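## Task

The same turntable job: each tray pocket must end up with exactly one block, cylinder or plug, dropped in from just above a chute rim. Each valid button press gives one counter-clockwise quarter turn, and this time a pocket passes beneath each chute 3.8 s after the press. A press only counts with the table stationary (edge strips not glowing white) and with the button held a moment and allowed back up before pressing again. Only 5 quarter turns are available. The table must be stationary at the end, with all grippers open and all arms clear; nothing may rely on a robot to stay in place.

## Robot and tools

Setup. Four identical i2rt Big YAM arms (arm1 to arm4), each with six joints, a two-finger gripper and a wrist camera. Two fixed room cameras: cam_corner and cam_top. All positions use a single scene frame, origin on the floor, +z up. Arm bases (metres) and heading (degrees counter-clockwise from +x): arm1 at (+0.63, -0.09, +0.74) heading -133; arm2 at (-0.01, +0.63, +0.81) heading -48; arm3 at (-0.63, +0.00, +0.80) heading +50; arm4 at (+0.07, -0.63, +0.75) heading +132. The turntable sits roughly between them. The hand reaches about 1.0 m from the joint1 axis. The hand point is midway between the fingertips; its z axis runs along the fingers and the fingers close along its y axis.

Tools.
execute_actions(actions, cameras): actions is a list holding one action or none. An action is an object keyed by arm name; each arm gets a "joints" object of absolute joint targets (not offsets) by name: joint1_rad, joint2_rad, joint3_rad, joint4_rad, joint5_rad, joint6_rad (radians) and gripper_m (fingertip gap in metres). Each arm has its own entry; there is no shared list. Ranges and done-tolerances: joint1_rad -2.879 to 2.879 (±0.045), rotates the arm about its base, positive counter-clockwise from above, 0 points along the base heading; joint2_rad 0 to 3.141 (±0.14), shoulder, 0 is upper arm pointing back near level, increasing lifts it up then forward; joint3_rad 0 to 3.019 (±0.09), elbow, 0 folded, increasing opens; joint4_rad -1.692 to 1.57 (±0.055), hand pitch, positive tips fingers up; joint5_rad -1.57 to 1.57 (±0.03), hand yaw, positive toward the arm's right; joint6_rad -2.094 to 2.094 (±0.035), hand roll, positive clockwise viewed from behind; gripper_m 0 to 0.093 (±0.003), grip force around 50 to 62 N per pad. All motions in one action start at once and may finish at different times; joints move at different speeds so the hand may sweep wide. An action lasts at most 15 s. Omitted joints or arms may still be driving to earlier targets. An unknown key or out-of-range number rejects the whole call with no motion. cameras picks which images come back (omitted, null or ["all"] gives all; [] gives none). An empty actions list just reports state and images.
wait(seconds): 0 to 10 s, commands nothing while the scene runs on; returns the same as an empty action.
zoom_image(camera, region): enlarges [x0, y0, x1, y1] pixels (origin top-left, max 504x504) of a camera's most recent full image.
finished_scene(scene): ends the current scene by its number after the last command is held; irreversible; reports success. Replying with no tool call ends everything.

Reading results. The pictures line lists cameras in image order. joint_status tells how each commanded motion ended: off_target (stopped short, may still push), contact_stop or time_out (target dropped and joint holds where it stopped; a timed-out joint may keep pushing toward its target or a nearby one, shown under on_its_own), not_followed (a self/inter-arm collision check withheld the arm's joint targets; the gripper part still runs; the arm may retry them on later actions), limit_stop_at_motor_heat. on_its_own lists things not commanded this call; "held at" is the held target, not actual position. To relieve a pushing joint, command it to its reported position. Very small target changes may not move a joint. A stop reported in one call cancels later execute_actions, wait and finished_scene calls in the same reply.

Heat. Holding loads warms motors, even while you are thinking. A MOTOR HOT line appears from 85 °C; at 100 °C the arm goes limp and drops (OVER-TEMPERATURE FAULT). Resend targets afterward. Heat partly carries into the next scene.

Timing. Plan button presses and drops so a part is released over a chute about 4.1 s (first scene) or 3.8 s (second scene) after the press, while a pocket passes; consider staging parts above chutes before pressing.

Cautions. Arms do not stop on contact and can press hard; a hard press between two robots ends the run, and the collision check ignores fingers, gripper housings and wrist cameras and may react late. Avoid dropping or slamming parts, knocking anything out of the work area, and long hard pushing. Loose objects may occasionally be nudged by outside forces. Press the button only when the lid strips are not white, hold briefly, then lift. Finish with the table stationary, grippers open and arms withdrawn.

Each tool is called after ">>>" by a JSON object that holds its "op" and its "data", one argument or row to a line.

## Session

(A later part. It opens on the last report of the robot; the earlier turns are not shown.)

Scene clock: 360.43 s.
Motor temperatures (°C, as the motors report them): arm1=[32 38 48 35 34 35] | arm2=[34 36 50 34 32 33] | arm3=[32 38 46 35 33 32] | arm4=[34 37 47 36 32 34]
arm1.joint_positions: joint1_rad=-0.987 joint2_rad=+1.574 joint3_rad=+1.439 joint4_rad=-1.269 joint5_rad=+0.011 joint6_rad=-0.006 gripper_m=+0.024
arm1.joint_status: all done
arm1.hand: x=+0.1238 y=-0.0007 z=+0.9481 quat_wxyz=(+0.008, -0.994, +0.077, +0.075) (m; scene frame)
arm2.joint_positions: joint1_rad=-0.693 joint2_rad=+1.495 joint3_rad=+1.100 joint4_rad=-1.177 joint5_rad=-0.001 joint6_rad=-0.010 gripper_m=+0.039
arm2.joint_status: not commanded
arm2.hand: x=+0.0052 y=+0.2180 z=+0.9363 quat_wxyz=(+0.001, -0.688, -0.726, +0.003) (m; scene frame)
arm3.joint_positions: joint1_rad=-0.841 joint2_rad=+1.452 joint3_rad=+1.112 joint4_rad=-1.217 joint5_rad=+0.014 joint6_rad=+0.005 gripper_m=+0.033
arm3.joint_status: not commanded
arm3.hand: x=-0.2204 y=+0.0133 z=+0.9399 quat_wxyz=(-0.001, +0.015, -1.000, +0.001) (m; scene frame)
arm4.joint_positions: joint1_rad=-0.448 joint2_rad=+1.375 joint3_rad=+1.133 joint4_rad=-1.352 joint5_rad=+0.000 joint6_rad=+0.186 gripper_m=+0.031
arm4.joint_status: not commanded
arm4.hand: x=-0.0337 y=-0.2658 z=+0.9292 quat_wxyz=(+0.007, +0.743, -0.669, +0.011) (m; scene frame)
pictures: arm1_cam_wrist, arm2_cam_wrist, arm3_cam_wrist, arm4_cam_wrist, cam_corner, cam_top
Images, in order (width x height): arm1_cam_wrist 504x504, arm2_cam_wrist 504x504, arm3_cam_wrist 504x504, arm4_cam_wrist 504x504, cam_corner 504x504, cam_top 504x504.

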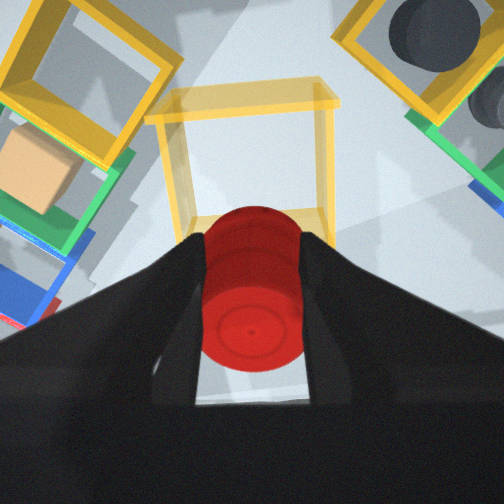

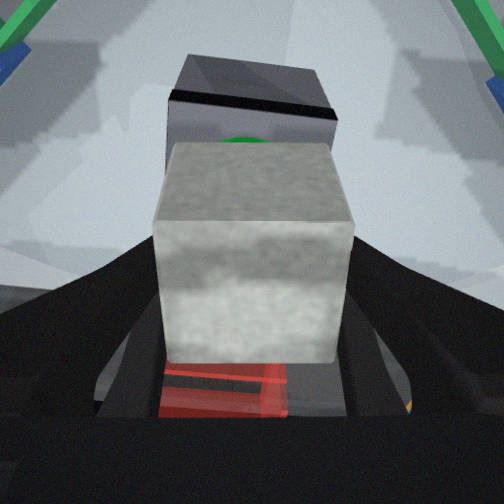

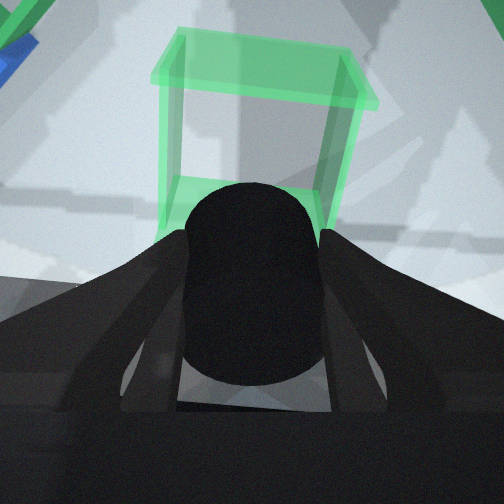

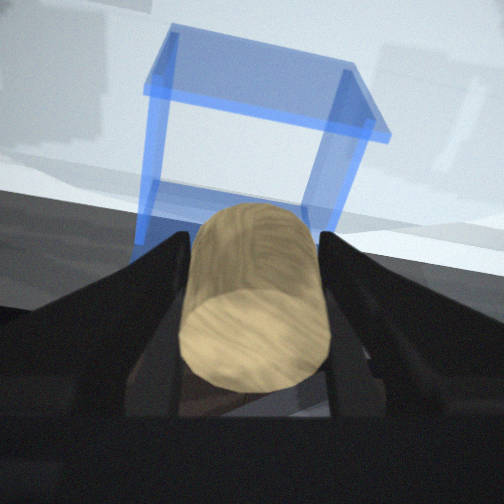

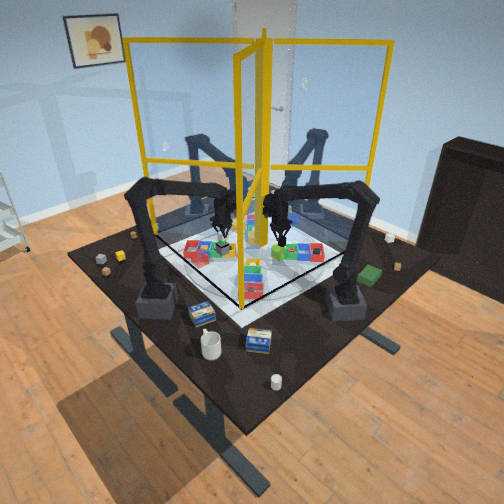

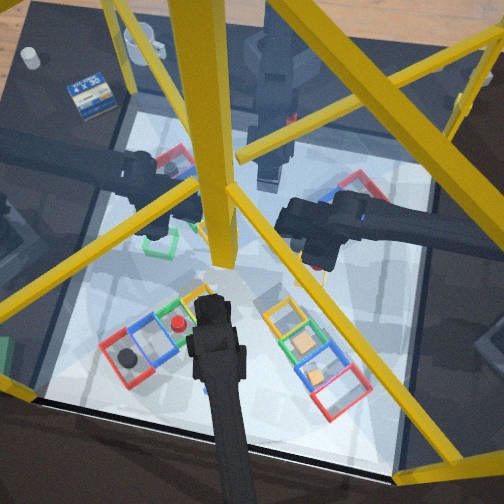

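>>> {"op": "execute_actions", "data": {
  "actions": [
    {"arm2":{"joints":{"joint3_rad":1.03,"joint4_rad":-1.10}}}
  ],
  "cameras": []
}}

>>> {"op": "execute_actions", "data": {
  "actions": [
    {"arm2":{"joints":{"joint2_rad":1.25,"joint3_rad":1.10,"joint4_rad":-1.40,"joint6_rad":0.15}}}
  ],
  "cameras": []
}}

>>> {"op": "execute_actions", "data": {
  "actions": [
    {"arm2":{"joints":{"joint1_rad":-0.642,"joint2_rad":1.145,"joint3_rad":0.79,"joint4_rad":-1.20}}}
  ],
  "cameras": []
}}

>>> {"op": "wait", "data": {
  "seconds": 0.75
}}

>>> {"op": "execute_actions", "data": {
  "actions": [
    {"arm1":{"joints":{"gripper_m":0.06}},"arm2":{"joints":{"gripper_m":0.065}},"arm3":{"joints":{"gripper_m":0.062}},"arm4":{"joints":{"gripper_m":0.06}}}
  ]
}}

Scene clock: 369.83 s.
Motor temperatures (°C, as the motors report them): arm1=[32 38 50 35 34 35] | arm2=[34 36 50 34 32 33] | arm3=[32 38 46 35 33 32] | arm4=[34 37 47 36 32 34]
arm1.joint_positions: joint1_rad=-0.987 joint2_rad=+1.574 joint3_rad=+1.439 joint4_rad=-1.269 joint5_rad=+0.011 joint6_rad=-0.006 gripper_m=+0.024
arm1.joint_status: not commanded
arm1.hand: x=+0.1238 y=-0.0007 z=+0.9481 quat_wxyz=(+0.008, -0.994, +0.077, +0.075) (m; scene frame)
arm2.joint_positions: joint1_rad=-0.693 joint2_rad=+1.472 joint3_rad=+1.056 joint4_rad=-1.109 joint5_rad=-0.001 joint6_rad=-0.010 gripper_m=+0.039
arm2.joint_status: all done
arm2.hand: x=+0.0052 y=+0.2183 z=+0.9303 quat_wxyz=(-0.016, -0.688, -0.726, +0.020) (m; scene frame)
arm3.joint_positions: joint1_rad=-0.841 joint2_rad=+1.452 joint3_rad=+1.112 joint4_rad=-1.217 joint5_rad=+0.014 joint6_rad=+0.005 gripper_m=+0.033
arm3.joint_status: not commanded
arm3.hand: x=-0.2204 y=+0.0133 z=+0.9399 quat_wxyz=(-0.001, +0.015, -1.000, +0.001) (m; scene frame)
arm4.joint_positions: joint1_rad=-0.448 joint2_rad=+1.375 joint3_rad=+1.133 joint4_rad=-1.352 joint5_rad=+0.000 joint6_rad=+0.186 gripper_m=+0.031
arm4.joint_status: not commanded
arm4.hand: x=-0.0337 y=-0.2658 z=+0.9292 quat_wxyz=(+0.007, +0.743, -0.669, +0.011) (m; scene frame)
pictures: none
No camera images: the call's "cameras" was empty. Leave "cameras" out to get every camera's image.

Scene clock: 371.03 s.
Motor temperatures (°C, as the motors report them): arm1=[32 38 50 36 34 35] | arm2=[34 36 50 34 32 33] | arm3=[32 38 46 35 33 32] | arm4=[34 37 47 36 32 34]
arm1.joint_positions: joint1_rad=-0.987 joint2_rad=+1.574 joint3_rad=+1.439 joint4_rad=-1.269 joint5_rad=+0.011 joint6_rad=-0.006 gripper_m=+0.024
arm1.joint_status: not commanded
arm1.hand: x=+0.1238 y=-0.0007 z=+0.9481 quat_wxyz=(+0.008, -0.994, +0.077, +0.075) (m; scene frame)
arm2.joint_positions: joint1_rad=-0.693 joint2_rad=+1.243 joint3_rad=+1.068 joint4_rad=-1.389 joint5_rad=-0.001 joint6_rad=+0.139 gripper_m=+0.039
arm2.joint_status: all done
arm2.hand: x=+0.0027 y=+0.2892 z=+1.0147 quat_wxyz=(-0.003, -0.740, -0.673, +0.006) (m; scene frame)
arm3.joint_positions: joint1_rad=-0.841 joint2_rad=+1.452 joint3_rad=+1.112 joint4_rad=-1.217 joint5_rad=+0.014 joint6_rad=+0.005 gripper_m=+0.033
arm3.joint_status: not commanded
arm3.hand: x=-0.2204 y=+0.0133 z=+0.9399 quat_wxyz=(-0.001, +0.015, -1.000, +0.001) (m; scene frame)
arm4.joint_positions: joint1_rad=-0.448 joint2_rad=+1.375 joint3_rad=+1.133 joint4_rad=-1.352 joint5_rad=+0.000 joint6_rad=+0.186 gripper_m=+0.031
arm4.joint_status: not commanded
arm4.hand: x=-0.0337 y=-0.2658 z=+0.9292 quat_wxyz=(+0.007, +0.743, -0.669, +0.011) (m; scene frame)
pictures: none
No camera images: the call's "cameras" was empty. Leave "cameras" out to get every camera's image.

Scene clock: 372.13 s.
Motor temperatures (°C, as the motors report them): arm1=[32 38 51 36 34 35] | arm2=[34 36 50 34 32 33] | arm3=[32 38 46 35 33 32] | arm4=[34 37 47 36 32 34]
arm1.joint_positions: joint1_rad=-0.987 joint2_rad=+1.574 joint3_rad=+1.439 joint4_rad=-1.269 joint5_rad=+0.011 joint6_rad=-0.006 gripper_m=+0.024
arm1.joint_status: not commanded
arm1.hand: x=+0.1238 y=-0.0007 z=+0.9481 quat_wxyz=(+0.008, -0.994, +0.077, +0.075) (m; scene frame)
arm2.joint_positions: joint1_rad=-0.642 joint2_rad=+1.144 joint3_rad=+0.781 joint4_rad=-1.212 joint5_rad=-0.001 joint6_rad=+0.140 gripper_m=+0.039
arm2.joint_status: all done
arm2.hand: x=+0.0138 y=+0.3491 z=+0.9373 quat_wxyz=(+0.002, -0.723, -0.691, +0.002) (m; scene frame)
arm3.joint_positions: joint1_rad=-0.841 joint2_rad=+1.452 joint3_rad=+1.112 joint4_rad=-1.217 joint5_rad=+0.014 joint6_rad=+0.005 gripper_m=+0.033
arm3.joint_status: not commanded
arm3.hand: x=-0.2204 y=+0.0133 z=+0.9399 quat_wxyz=(-0.001, +0.015, -1.000, +0.001) (m; scene frame)
arm4.joint_positions: joint1_rad=-0.448 joint2_rad=+1.375 joint3_rad=+1.133 joint4_rad=-1.352 joint5_rad=+0.000 joint6_rad=+0.186 gripper_m=+0.031
arm4.joint_status: not commanded
arm4.hand: x=-0.0337 y=-0.2658 z=+0.9292 quat_wxyz=(+0.007, +0.743, -0.669, +0.011) (m; scene frame)
pictures: none
No camera images: the call's "cameras" was empty. Leave "cameras" out to get every camera's image.

Scene clock: 372.90 s.
Motor temperatures (°C, as the motors report them): arm1=[32 38 51 36 34 35] | arm2=[34 36 50 34 32 33] | arm3=[32 38 46 35 33 32] | arm4=[34 37 47 36 32 34]
arm1.joint_positions: joint1_rad=-0.987 joint2_rad=+1.574 joint3_rad=+1.439 joint4_rad=-1.269 joint5_rad=+0.011 joint6_rad=-0.006 gripper_m=+0.024
arm1.joint_status: not commanded
arm1.hand: x=+0.1238 y=-0.0007 z=+0.9481 quat_wxyz=(+0.008, -0.994, +0.077, +0.075) (m; scene frame)
arm2.joint_positions: joint1_rad=-0.642 joint2_rad=+1.144 joint3_rad=+0.781 joint4_rad=-1.212 joint5_rad=-0.001 joint6_rad=+0.140 gripper_m=+0.039
arm2.joint_status: all done
arm2.hand: x=+0.0138 y=+0.3491 z=+0.9373 quat_wxyz=(+0.002, -0.723, -0.691, +0.002) (m; scene frame)
arm3.joint_positions: joint1_rad=-0.841 joint2_rad=+1.452 joint3_rad=+1.112 joint4_rad=-1.217 joint5_rad=+0.014 joint6_rad=+0.005 gripper_m=+0.033
arm3.joint_status: not commanded
arm3.hand: x=-0.2204 y=+0.0133 z=+0.9399 quat_wxyz=(-0.001, +0.015, -1.000, +0.001) (m; scene frame)
arm4.joint_positions: joint1_rad=-0.448 joint2_rad=+1.375 joint3_rad=+1.133 joint4_rad=-1.352 joint5_rad=+0.000 joint6_rad=+0.186 gripper_m=+0.031
arm4.joint_status: not commanded
arm4.hand: x=-0.0337 y=-0.2658 z=+0.9292 quat_wxyz=(+0.007, +0.743, -0.669, +0.011) (m; scene frame)
wait: 0.77 s; at rest by 0.27 s
pictures: arm1_cam_wrist, arm2_cam_wrist, arm3_cam_wrist, arm4_cam_wrist, cam_corner, cam_top
Images, in order (width x height): arm1_cam_wrist 504x504, arm2_cam_wrist 504x504, arm3_cam_wrist 504x504, arm4_cam_wrist 504x504, cam_corner 504x504, cam_top 504x504.

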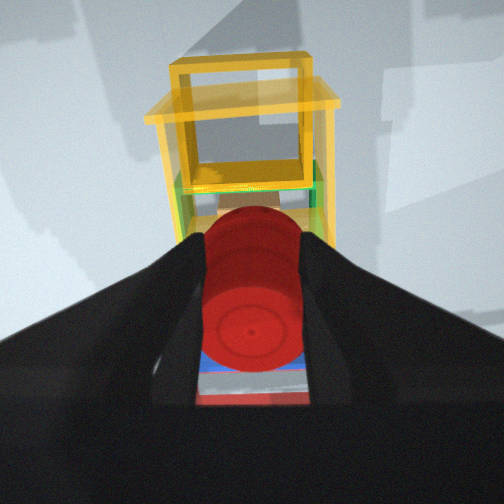

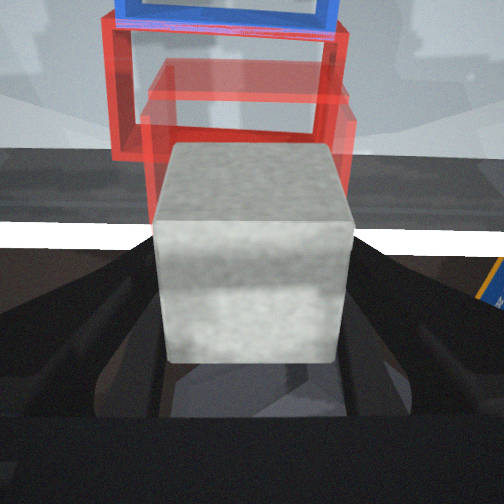

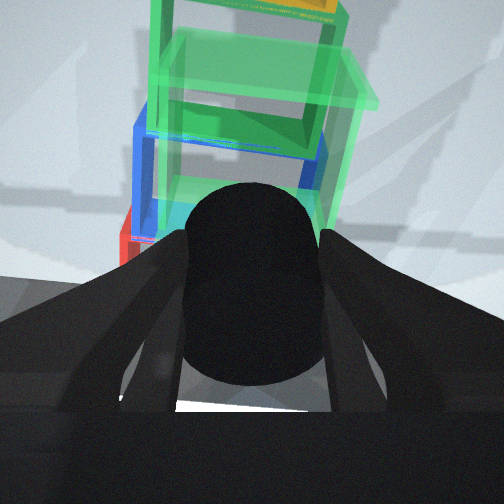

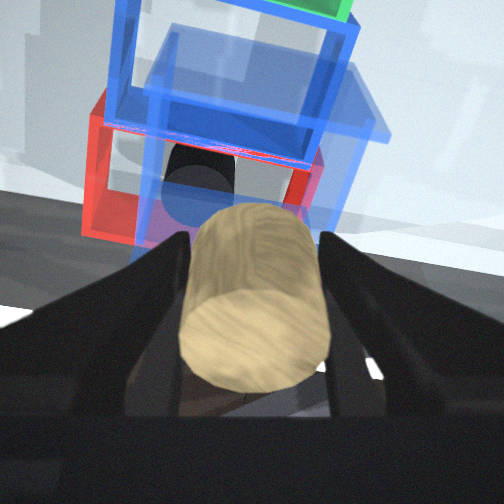

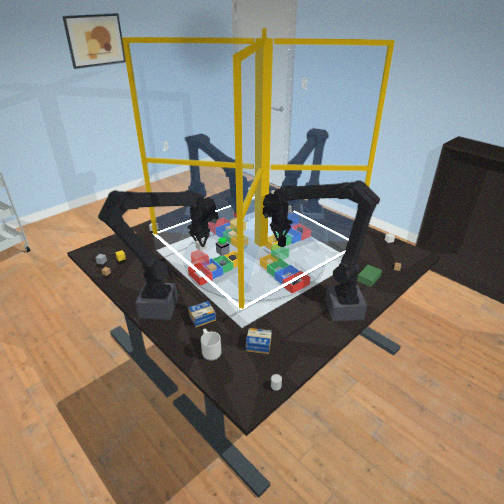

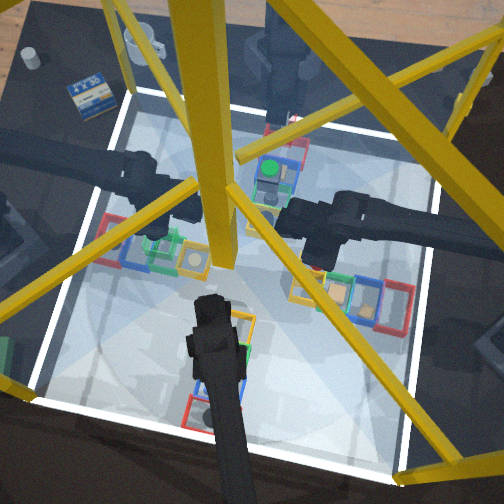

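Scene clock: 373.50 s.
Motor temperatures (°C, as the motors report them): arm1=[32 38 51 36 34 35] | arm2=[34 36 50 34 32 33] | arm3=[32 38 46 35 33 32] | arm4=[34 37 47 36 32 34]
arm1.joint_positions: joint1_rad=-0.987 joint2_rad=+1.574 joint3_rad=+1.439 joint4_rad=-1.269 joint5_rad=+0.011 joint6_rad=-0.006 gripper_m=+0.060
arm1.joint_status: all done
arm1.hand: x=+0.1238 y=-0.0007 z=+0.9481 quat_wxyz=(+0.008, -0.994, +0.077, +0.075) (m; scene frame)
arm2.joint_positions: joint1_rad=-0.642 joint2_rad=+1.144 joint3_rad=+0.781 joint4_rad=-1.212 joint5_rad=-0.001 joint6_rad=+0.140 gripper_m=+0.065
arm2.joint_status: all done
arm2.hand: x=+0.0138 y=+0.3491 z=+0.9373 quat_wxyz=(+0.002, -0.723, -0.691, +0.002) (m; scene frame)
arm3.joint_positions: joint1_rad=-0.841 joint2_rad=+1.452 joint3_rad=+1.112 joint4_rad=-1.217 joint5_rad=+0.014 joint6_rad=+0.005 gripper_m=+0.062
arm3.joint_status: all done
arm3.hand: x=-0.2204 y=+0.0134 z=+0.9399 quat_wxyz=(-0.001, +0.015, -1.000, +0.001) (m; scene frame)
arm4.joint_positions: joint1_rad=-0.448 joint2_rad=+1.375 joint3_rad=+1.133 joint4_rad=-1.352 joint5_rad=+0.000 joint6_rad=+0.186 gripper_m=+0.060
arm4.joint_status: all done
arm4.hand: x=-0.0337 y=-0.2658 z=+0.9292 quat_wxyz=(+0.007, +0.743, -0.669, +0.011) (m; scene frame)
pictures: arm1_cam_wrist, arm2_cam_wrist, arm3_cam_wrist, arm4_cam_wrist, cam_corner, cam_top
Images, in order (width x height): arm1_cam_wrist 504x504, arm2_cam_wrist 504x504, arm3_cam_wrist 504x504, arm4_cam_wrist 504x504, cam_corner 504x504, cam_top 504x504.

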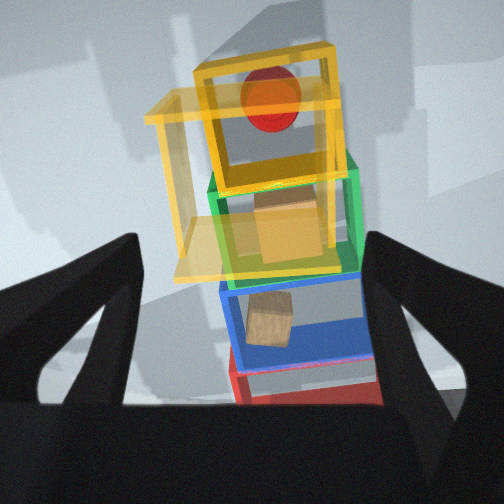

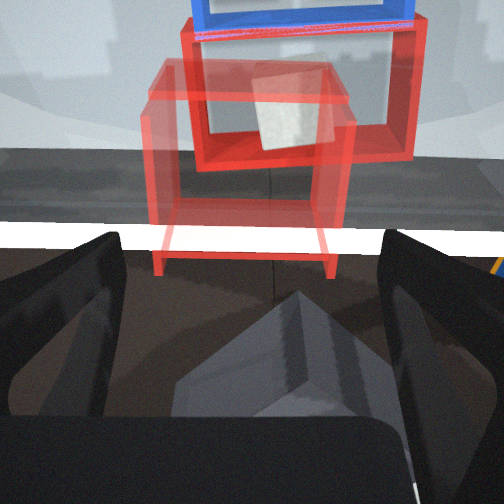

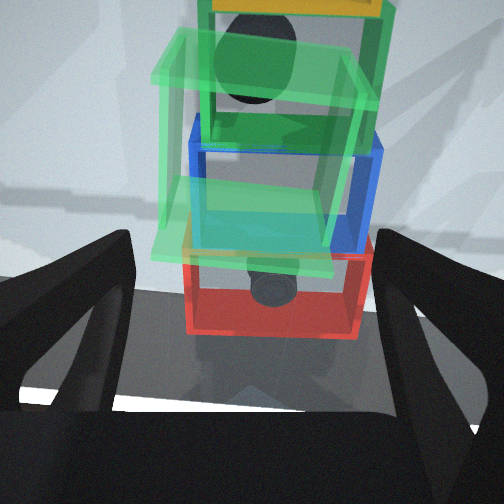

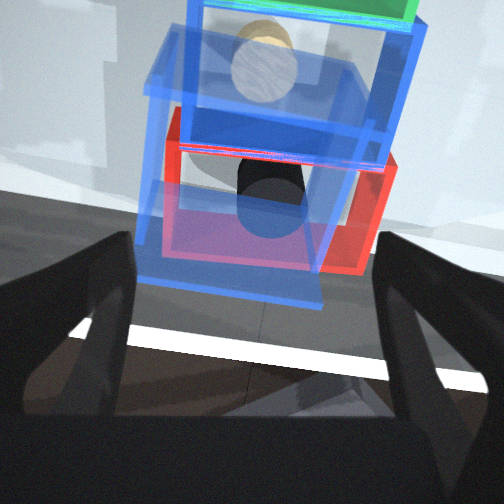

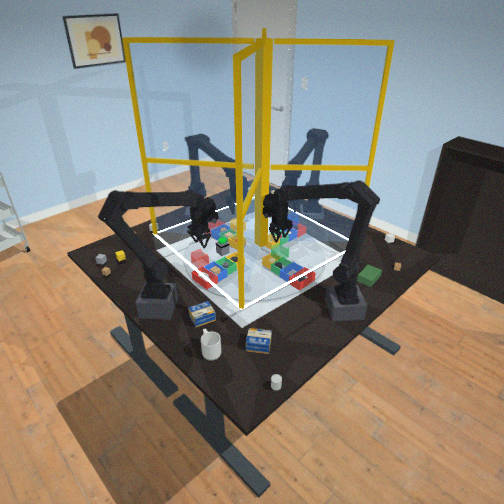

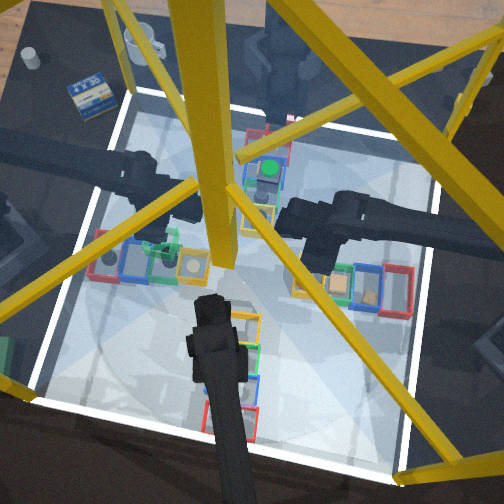

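>>> {"op": "execute_actions", "data": {
  "actions": [
    {"arm1":{"joints":{"joint2_rad":0.902,"joint3_rad":0.987,"joint4_rad":-1.667,"gripper_m":0.094}},"arm2":{"joints":{"joint2_rad":1.072,"joint3_rad":0.95,"joint4_rad":-1.408,"gripper_m":0.094}},"arm3":{"joints":{"joint2_rad":1.07,"joint3_rad":0.92,"joint4_rad":-1.44}},"arm4":{"joints":{"joint2_rad":1.073,"joint3_rad":1.067,"joint4_rad":-1.565,"gripper_m":0.094}}}
  ],
  "cameras": []
}}

>>> {"op": "execute_actions", "data": {
  "actions": [
    {"arm1":{"joints":{"joint1_rad":0.66}},"arm2":{"joints":{"joint1_rad":1.0,"joint6_rad":0.0}},"arm4":{"joints":{"joint1_rad":0.975,"joint6_rad":0.0}},"arm3":{"joints":{"joint2_rad":0.6,"joint3_rad":0.5,"joint4_rad":-1.2}}}
  ],
  "cameras": []
}}

>>> {"op": "execute_actions", "data": {
  "actions": [
    {"arm1":{"joints":{"joint2_rad":1.665,"joint3_rad":1.30,"joint4_rad":-1.16}},"arm2":{"joints":{"joint2_rad":1.572,"joint3_rad":0.985,"joint4_rad":-0.955}},"arm4":{"joints":{"joint2_rad":1.765,"joint3_rad":1.455,"joint4_rad":-1.205}}}
  ],
  "cameras": ["arm1_cam_wrist","arm2_cam_wrist","arm4_cam_wrist"]
}}

Scene clock: 400.60 s.
Motor temperatures (°C, as the motors report them): arm1=[32 38 52 36 34 35] | arm2=[34 35 51 34 32 33] | arm3=[32 38 46 35 33 32] | arm4=[34 37 46 36 32 34]
arm1.joint_positions: joint1_rad=-0.987 joint2_rad=+0.894 joint3_rad=+1.002 joint4_rad=-1.656 joint5_rad=+0.011 joint6_rad=-0.006 gripper_m=+0.094
arm1.joint_status: all done
arm1.hand: x=+0.4067 y=-0.0458 z=+1.0009 quat_wxyz=(+0.002, -0.997, +0.077, +0.004) (m; scene frame)
arm2.joint_positions: joint1_rad=-0.642 joint2_rad=+1.064 joint3_rad=+0.926 joint4_rad=-1.397 joint5_rad=-0.001 joint6_rad=+0.140 gripper_m=+0.094
arm2.joint_status: all done
arm2.hand: x=+0.0145 y=+0.3478 z=+1.0117 quat_wxyz=(-0.014, -0.723, -0.691, +0.015) (m; scene frame)
arm3.joint_positions: joint1_rad=-0.841 joint2_rad=+1.058 joint3_rad=+0.916 joint4_rad=-1.427 joint5_rad=+0.014 joint6_rad=+0.005 gripper_m=+0.062
arm3.joint_status: all done
arm3.hand: x=-0.3540 y=+0.0081 z=+0.9940 quat_wxyz=(+0.005, +0.015, -1.000, +0.001) (m; scene frame)
arm4.joint_positions: joint1_rad=-0.448 joint2_rad=+1.064 joint3_rad=+1.062 joint4_rad=-1.558 joint5_rad=+0.000 joint6_rad=+0.186 gripper_m=+0.094
arm4.joint_status: all done
arm4.hand: x=-0.0056 y=-0.3594 z=+0.9997 quat_wxyz=(-0.002, +0.744, -0.669, -0.004) (m; scene frame)
pictures: none
No camera images: the call's "cameras" was empty. Leave "cameras" out to get every camera's image.

Scene clock: 402.43 s.
Motor temperatures (°C, as the motors report them): arm1=[32 38 52 36 34 35] | arm2=[34 35 51 34 32 33] | arm3=[32 38 46 35 33 32] | arm4=[34 37 46 36 32 34]
arm1.joint_positions: joint1_rad=+0.656 joint2_rad=+0.894 joint3_rad=+1.002 joint4_rad=-1.656 joint5_rad=+0.010 joint6_rad=-0.006 gripper_m=+0.094
arm1.joint_status: all done
arm1.hand: x=+0.6048 y=-0.3055 z=+1.0063 quat_wxyz=(-0.013, -0.735, -0.677, +0.011) (m; scene frame)
arm2.joint_positions: joint1_rad=+0.999 joint2_rad=+1.067 joint3_rad=+0.926 joint4_rad=-1.397 joint5_rad=-0.002 joint6_rad=+0.009 gripper_m=+0.094
arm2.joint_status: all done
arm2.hand: x=+0.2688 y=+0.6775 z=+1.0073 quat_wxyz=(-0.012, +0.078, -0.997, +0.000) (m; scene frame)
arm3.joint_positions: joint1_rad=-0.841 joint2_rad=+0.604 joint3_rad=+0.498 joint4_rad=-1.220 joint5_rad=+0.014 joint6_rad=+0.005 gripper_m=+0.062
arm3.joint_status: all done
arm3.hand: x=-0.4405 y=+0.0059 z=+0.9236 quat_wxyz=(-0.116, +0.013, -0.993, -0.001) (m; scene frame)
arm4.joint_positions: joint1_rad=+0.968 joint2_rad=+1.067 joint3_rad=+1.062 joint4_rad=-1.558 joint5_rad=+0.000 joint6_rad=+0.014 gripper_m=+0.094
arm4.joint_status: all done
arm4.hand: x=-0.2048 y=-0.6677 z=+0.9994 quat_wxyz=(+0.001, +0.998, +0.062, -0.004) (m; scene frame)
pictures: none
No camera images: the call's "cameras" was empty. Leave "cameras" out to get every camera's image.

Scene clock: 403.87 s.
Motor temperatures (°C, as the motors report them): arm1=[32 38 52 36 34 35] | arm2=[34 35 51 34 32 33] | arm3=[32 38 46 35 33 32] | arm4=[34 37 47 36 32 34]
arm1.joint_positions: joint1_rad=+0.656 joint2_rad=+1.671 joint3_rad=+1.281 joint4_rad=-1.175 joint5_rad=+0.010 joint6_rad=-0.006 gripper_m=+0.094
arm1.joint_status: all done
arm1.hand: x=+0.5843 y=-0.5652 z=+0.8542 quat_wxyz=(-0.007, -0.735, -0.678, +0.004) (m; scene frame)
arm2.joint_positions: joint1_rad=+0.999 joint2_rad=+1.577 joint3_rad=+0.957 joint4_rad=-0.967 joint5_rad=-0.002 joint6_rad=+0.009 gripper_m=+0.094
arm2.joint_status: all done
arm2.hand: x=+0.3806 y=+0.6955 z=+0.8522 quat_wxyz=(+0.012, +0.078, -0.997, +0.002) (m; scene frame)
arm3.joint_positions: joint1_rad=-0.841 joint2_rad=+0.604 joint3_rad=+0.498 joint4_rad=-1.220 joint5_rad=+0.014 joint6_rad=+0.005 gripper_m=+0.062
arm3.joint_status: not commanded
arm3.hand: x=-0.4405 y=+0.0059 z=+0.9236 quat_wxyz=(-0.116, +0.013, -0.993, -0.001) (m; scene frame)
arm4.joint_positions: joint1_rad=+0.968 joint2_rad=+1.792 joint3_rad=+1.415 joint4_rad=-1.211 joint5_rad=+0.000 joint6_rad=+0.014 gripper_m=+0.094
arm4.joint_status: all done
arm4.hand: x=-0.4422 y=-0.7007 z=+0.8506 quat_wxyz=(+0.000, +0.998, +0.062, +0.009) (m; scene frame)
pictures: arm1_cam_wrist, arm2_cam_wrist, arm4_cam_wrist
Images, in order (width x height): arm1_cam_wrist 504x504, arm2_cam_wrist 504x504, arm4_cam_wrist 504x504.

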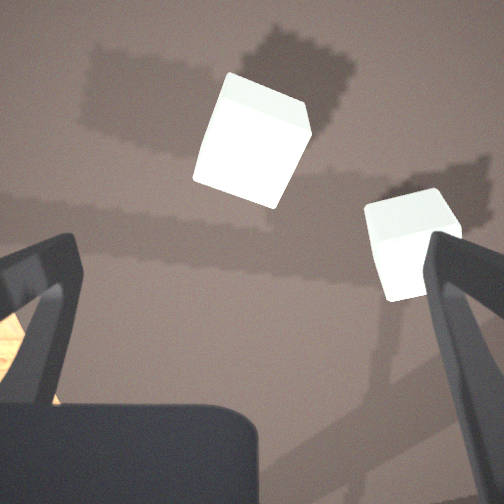

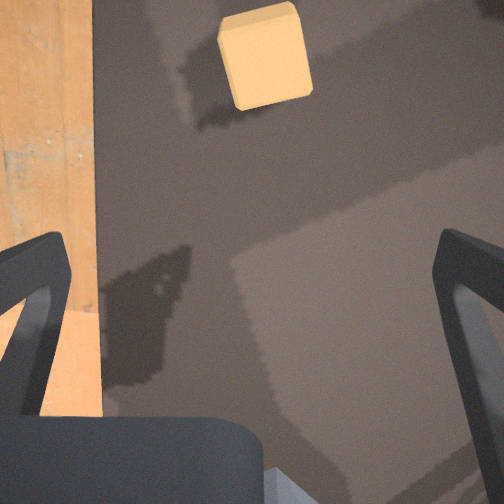

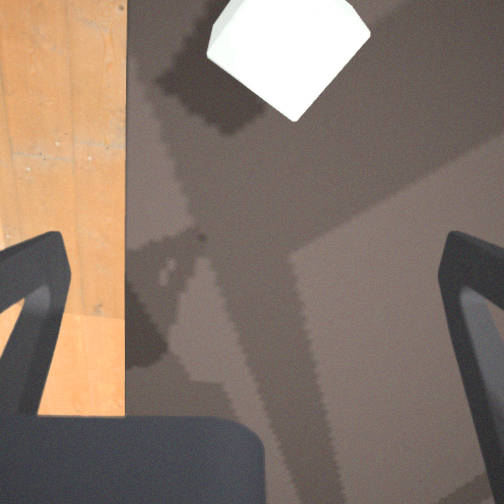

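>>> {"op": "execute_actions", "data": {
  "actions": [
    {"arm1":{"joints":{"joint6_rad":0.39,"gripper_m":0.064}},"arm2":{"joints":{"joint1_rad":0.978,"joint6_rad":-0.21,"gripper_m":0.075}},"arm4":{"joints":{"joint1_rad":0.938,"joint6_rad":0.63}}}
  ],
  "cameras": []
}}

>>> {"op": "execute_actions", "data": {
  "actions": [
    {"arm1":{"joints":{"joint2_rad":1.82,"joint3_rad":1.147,"joint4_rad":-0.90}},"arm2":{"joints":{"joint2_rad":1.85,"joint3_rad":0.925,"joint4_rad":-0.63}},"arm4":{"joints":{"joint2_rad":1.995,"joint3_rad":1.411,"joint4_rad":-0.98}}}
  ],
  "cameras": ["arm1_cam_wrist","arm2_cam_wrist","arm4_cam_wrist"]
}}

Scene clock: 423.03 s.
Motor temperatures (°C, as the motors report them): arm1=[32 38 50 35 34 35] | arm2=[34 36 51 34 32 33] | arm3=[32 38 46 35 33 32] | arm4=[34 39 49 36 32 34]
arm1.joint_positions: joint1_rad=+0.656 joint2_rad=+1.671 joint3_rad=+1.281 joint4_rad=-1.175 joint5_rad=+0.010 joint6_rad=+0.381 gripper_m=+0.064
arm1.joint_status: all done
arm1.hand: x=+0.5843 y=-0.5652 z=+0.8542 quat_wxyz=(-0.007, -0.852, -0.523, +0.002) (m; scene frame)
arm2.joint_positions: joint1_rad=+0.983 joint2_rad=+1.577 joint3_rad=+0.957 joint4_rad=-0.967 joint5_rad=-0.002 joint6_rad=-0.200 gripper_m=+0.075
arm2.joint_status: all done
arm2.hand: x=+0.3816 y=+0.6891 z=+0.8523 quat_wxyz=(+0.012, +0.173, -0.985, +0.000) (m; scene frame)
arm3.joint_positions: joint1_rad=-0.841 joint2_rad=+0.604 joint3_rad=+0.498 joint4_rad=-1.220 joint5_rad=+0.014 joint6_rad=+0.005 gripper_m=+0.062
arm3.joint_status: not commanded
arm3.hand: x=-0.4405 y=+0.0059 z=+0.9236 quat_wxyz=(-0.116, +0.013, -0.993, -0.001) (m; scene frame)
arm4.joint_positions: joint1_rad=+0.948 joint2_rad=+1.792 joint3_rad=+1.415 joint4_rad=-1.211 joint5_rad=+0.000 joint6_rad=+0.615 gripper_m=+0.094
arm4.joint_status: all done
arm4.hand: x=-0.4435 y=-0.6902 z=+0.8506 quat_wxyz=(-0.002, +0.969, -0.246, +0.008) (m; scene frame)
pictures: none
No camera images: the call's "cameras" was empty. Leave "cameras" out to get every camera's image.

Scene clock: 424.23 s.
Motor temperatures (°C, as the motors report them): arm1=[32 38 50 35 34 35] | arm2=[34 36 51 34 32 33] | arm3=[32 38 46 35 33 32] | arm4=[34 39 49 36 32 34]
arm1.joint_positions: joint1_rad=+0.656 joint2_rad=+1.827 joint3_rad=+1.145 joint4_rad=-0.916 joint5_rad=+0.010 joint6_rad=+0.382 gripper_m=+0.064
arm1.joint_status: all done
arm1.hand: x=+0.5866 y=-0.5577 z=+0.7378 quat_wxyz=(+0.006, -0.852, -0.523, -0.007) (m; scene frame)
arm2.joint_positions: joint1_rad=+0.983 joint2_rad=+1.855 joint3_rad=+0.917 joint4_rad=-0.642 joint5_rad=-0.002 joint6_rad=-0.200 gripper_m=+0.075
arm2.joint_status: all done
arm2.hand: x=+0.3982 y=+0.6912 z=+0.7320 quat_wxyz=(+0.009, +0.173, -0.985, +0.000) (m; scene frame)
arm3.joint_positions: joint1_rad=-0.841 joint2_rad=+0.604 joint3_rad=+0.498 joint4_rad=-1.220 joint5_rad=+0.014 joint6_rad=+0.005 gripper_m=+0.062
arm3.joint_status: not commanded
arm3.hand: x=-0.4405 y=+0.0059 z=+0.9236 quat_wxyz=(-0.116, +0.013, -0.993, -0.001) (m; scene frame)
arm4.joint_positions: joint1_rad=+0.942 joint2_rad=+2.005 joint3_rad=+1.412 joint4_rad=-0.987 joint5_rad=-0.002 joint6_rad=+0.618 gripper_m=+0.094
arm4.joint_status: all done
arm4.hand: x=-0.4788 y=-0.6916 z=+0.7384 quat_wxyz=(+0.000, +0.968, -0.251, +0.005) (m; scene frame)
pictures: arm1_cam_wrist, arm2_cam_wrist, arm4_cam_wrist
Images, in order (width x height): arm1_cam_wrist 504x504, arm2_cam_wrist 504x504, arm4_cam_wrist 504x504.

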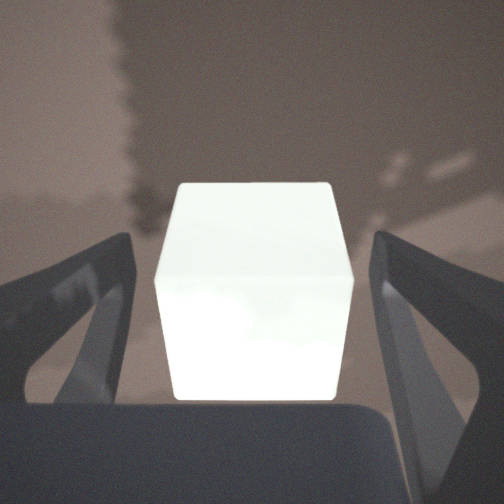

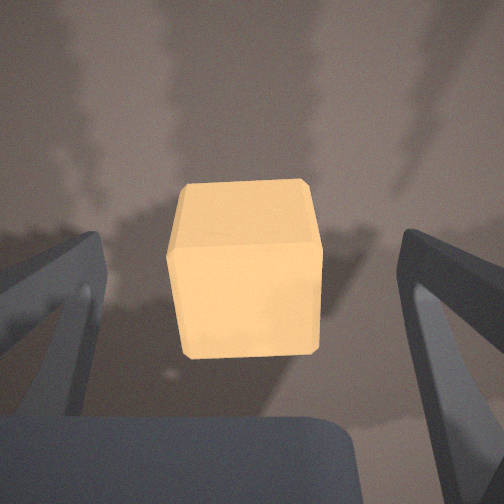

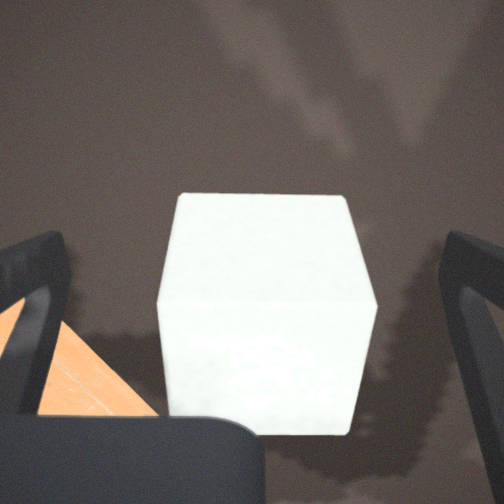

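>>> {"op": "execute_actions", "data": {
  "actions": []
}}

Scene clock: 438.30 s.
Motor temperatures (°C, as the motors report them): arm1=[32 39 48 35 34 35] | arm2=[34 37 49 34 32 33] | arm3=[32 37 46 35 33 32] | arm4=[34 39 47 36 32 34]
arm1.joint_positions: joint1_rad=+0.656 joint2_rad=+1.827 joint3_rad=+1.145 joint4_rad=-0.916 joint5_rad=+0.010 joint6_rad=+0.382 gripper_m=+0.064
arm1.joint_status: all done
arm1.hand: x=+0.5866 y=-0.5577 z=+0.7378 quat_wxyz=(+0.006, -0.852, -0.523, -0.007) (m; scene frame)
arm2.joint_positions: joint1_rad=+0.983 joint2_rad=+1.855 joint3_rad=+0.917 joint4_rad=-0.642 joint5_rad=-0.002 joint6_rad=-0.200 gripper_m=+0.075
arm2.joint_status: all done
arm2.hand: x=+0.3982 y=+0.6912 z=+0.7320 quat_wxyz=(+0.009, +0.173, -0.985, +0.000) (m; scene frame)
arm3.joint_positions: joint1_rad=-0.841 joint2_rad=+0.604 joint3_rad=+0.498 joint4_rad=-1.220 joint5_rad=+0.014 joint6_rad=+0.005 gripper_m=+0.062
arm3.joint_status: not commanded
arm3.hand: x=-0.4405 y=+0.0059 z=+0.9236 quat_wxyz=(-0.116, +0.013, -0.993, -0.001) (m; scene frame)
arm4.joint_positions: joint1_rad=+0.942 joint2_rad=+2.005 joint3_rad=+1.412 joint4_rad=-0.987 joint5_rad=-0.002 joint6_rad=+0.618 gripper_m=+0.094
arm4.joint_status: all done
arm4.hand: x=-0.4788 y=-0.6916 z=+0.7384 quat_wxyz=(+0.000, +0.968, -0.251, +0.005) (m; scene frame)
pictures: arm1_cam_wrist, arm2_cam_wrist, arm3_cam_wrist, arm4_cam_wrist, cam_corner, cam_top
Images, in order (width x height): arm1_cam_wrist 504x504, arm2_cam_wrist 504x504, arm3_cam_wrist 504x504, arm4_cam_wrist 504x504, cam_corner 504x504, cam_top 504x504.

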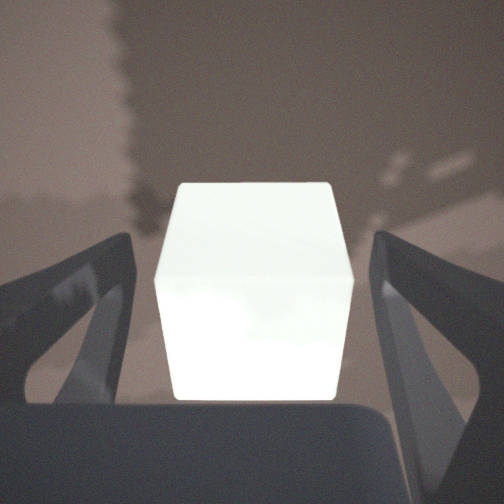

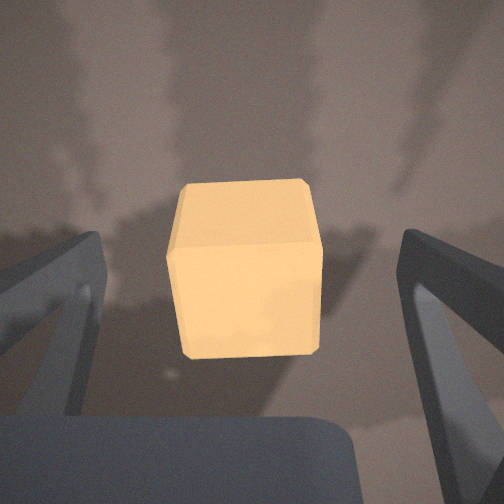

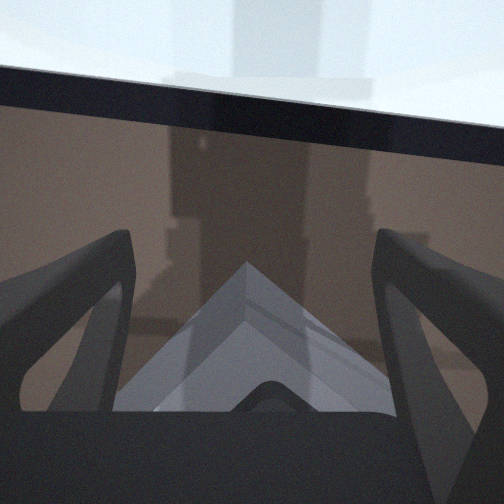

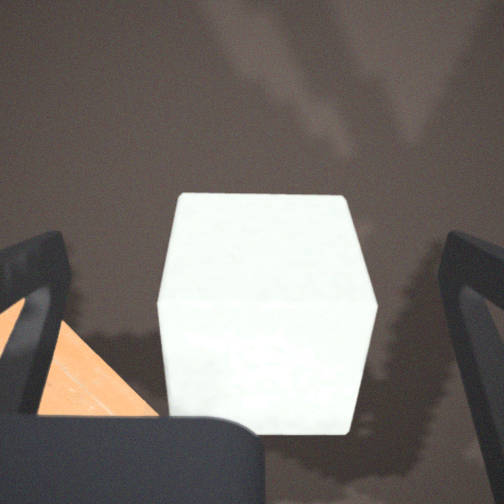

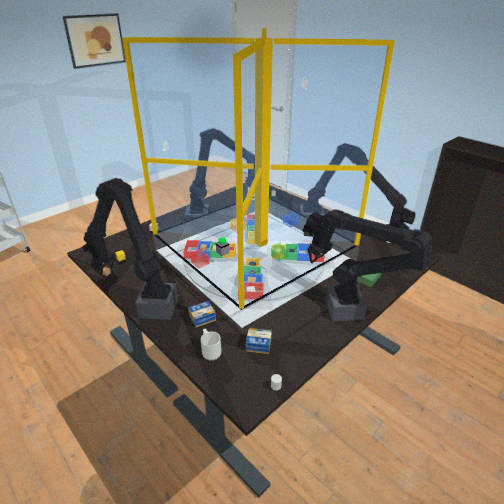

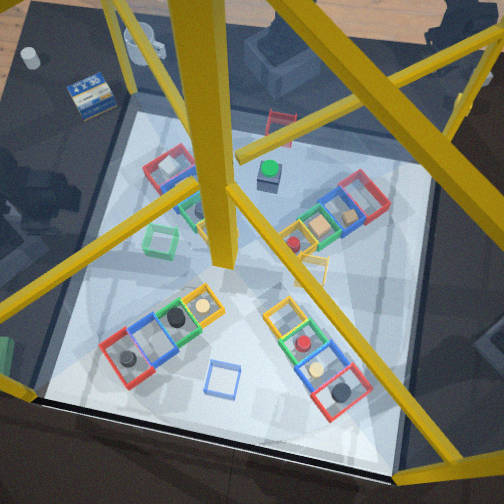

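>>> {"op": "execute_actions", "data": {
  "actions": [
    {"arm1":{"joints":{"gripper_m":0.025}},"arm2":{"joints":{"gripper_m":0.015}},"arm4":{"joints":{"gripper_m":0.025}}}
  ],
  "cameras": []
}}

>>> {"op": "execute_actions", "data": {
  "actions": [
    {"arm1":{"joints":{"joint2_rad":0.902,"joint3_rad":0.987,"joint4_rad":-1.667}},"arm2":{"joints":{"joint2_rad":1.072,"joint3_rad":0.95,"joint4_rad":-1.408}},"arm4":{"joints":{"joint2_rad":1.073,"joint3_rad":1.067,"joint4_rad":-1.565}}}
  ],
  "cameras": ["cam_corner"]
}}

Scene clock: 446.83 s.
Motor temperatures (°C, as the motors report them): arm1=[32 39 48 35 34 35] | arm2=[34 37 49 34 32 33] | arm3=[32 37 46 35 33 32] | arm4=[34 40 46 36 32 34]
arm1.joint_positions: joint1_rad=+0.656 joint2_rad=+1.827 joint3_rad=+1.145 joint4_rad=-0.916 joint5_rad=+0.010 joint6_rad=+0.382 gripper_m=+0.039
arm1.joint_status: gripper_m off_target (ended at +0.039, target +0.025)
arm1.hand: x=+0.5866 y=-0.5577 z=+0.7378 quat_wxyz=(+0.006, -0.852, -0.523, -0.007) (m; scene frame)
arm2.joint_positions: joint1_rad=+0.983 joint2_rad=+1.855 joint3_rad=+0.917 joint4_rad=-0.642 joint5_rad=-0.002 joint6_rad=-0.200 gripper_m=+0.031
arm2.joint_status: gripper_m off_target (ended at +0.031, target +0.015)
arm2.hand: x=+0.3982 y=+0.6912 z=+0.7320 quat_wxyz=(+0.009, +0.173, -0.985, +0.000) (m; scene frame)
arm3.joint_positions: joint1_rad=-0.841 joint2_rad=+0.604 joint3_rad=+0.498 joint4_rad=-1.220 joint5_rad=+0.014 joint6_rad=+0.005 gripper_m=+0.062
arm3.joint_status: not commanded
arm3.hand: x=-0.4405 y=+0.0059 z=+0.9236 quat_wxyz=(-0.116, +0.013, -0.993, -0.001) (m; scene frame)
arm4.joint_positions: joint1_rad=+0.942 joint2_rad=+2.005 joint3_rad=+1.412 joint4_rad=-0.987 joint5_rad=-0.002 joint6_rad=+0.618 gripper_m=+0.039
arm4.joint_status: gripper_m off_target (ended at +0.039, target +0.025)
arm4.hand: x=-0.4788 y=-0.6915 z=+0.7384 quat_wxyz=(+0.000, +0.968, -0.251, +0.005) (m; scene frame)
pictures: none
No camera images: the call's "cameras" was empty. Leave "cameras" out to get every camera's image.

Scene clock: 448.27 s.
Motor temperatures (°C, as the motors report them): arm1=[32 39 48 35 34 35] | arm2=[34 37 49 34 32 33] | arm3=[32 37 46 35 33 32] | arm4=[34 39 46 36 32 34]
arm1.joint_positions: joint1_rad=+0.656 joint2_rad=+0.898 joint3_rad=+0.990 joint4_rad=-1.652 joint5_rad=+0.010 joint6_rad=+0.382 gripper_m=+0.039
arm1.joint_status: all done
arm1.hand: x=+0.6050 y=-0.3043 z=+1.0005 quat_wxyz=(-0.009, -0.852, -0.523, +0.004) (m; scene frame)
arm2.joint_positions: joint1_rad=+0.983 joint2_rad=+1.065 joint3_rad=+0.923 joint4_rad=-1.397 joint5_rad=-0.002 joint6_rad=-0.200 gripper_m=+0.031
arm2.joint_status: all done
arm2.hand: x=+0.2687 y=+0.6729 z=+1.0071 quat_wxyz=(-0.012, +0.174, -0.985, +0.001) (m; scene frame)
arm3.joint_positions: joint1_rad=-0.841 joint2_rad=+0.604 joint3_rad=+0.498 joint4_rad=-1.220 joint5_rad=+0.014 joint6_rad=+0.005 gripper_m=+0.062
arm3.joint_status: not commanded
arm3.hand: x=-0.4405 y=+0.0059 z=+0.9236 quat_wxyz=(-0.116, +0.013, -0.993, -0.001) (m; scene frame)
arm4.joint_positions: joint1_rad=+0.942 joint2_rad=+1.071 joint3_rad=+1.070 joint4_rad=-1.558 joint5_rad=-0.002 joint6_rad=+0.618 gripper_m=+0.039
arm4.joint_status: all done
arm4.hand: x=-0.2079 y=-0.6610 z=+1.0011 quat_wxyz=(+0.004, +0.968, -0.251, -0.005) (m; scene frame)
pictures: cam_corner
Images, in order (width x height): cam_corner 504x504.

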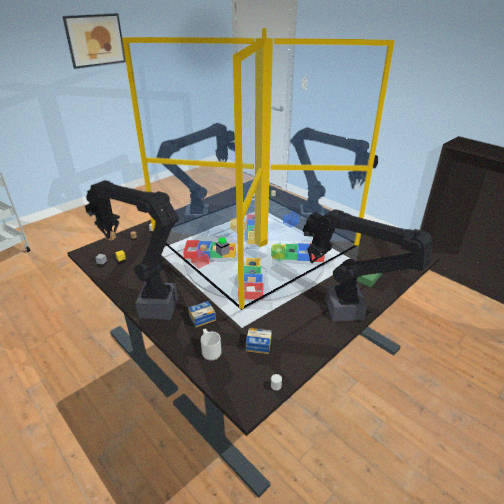

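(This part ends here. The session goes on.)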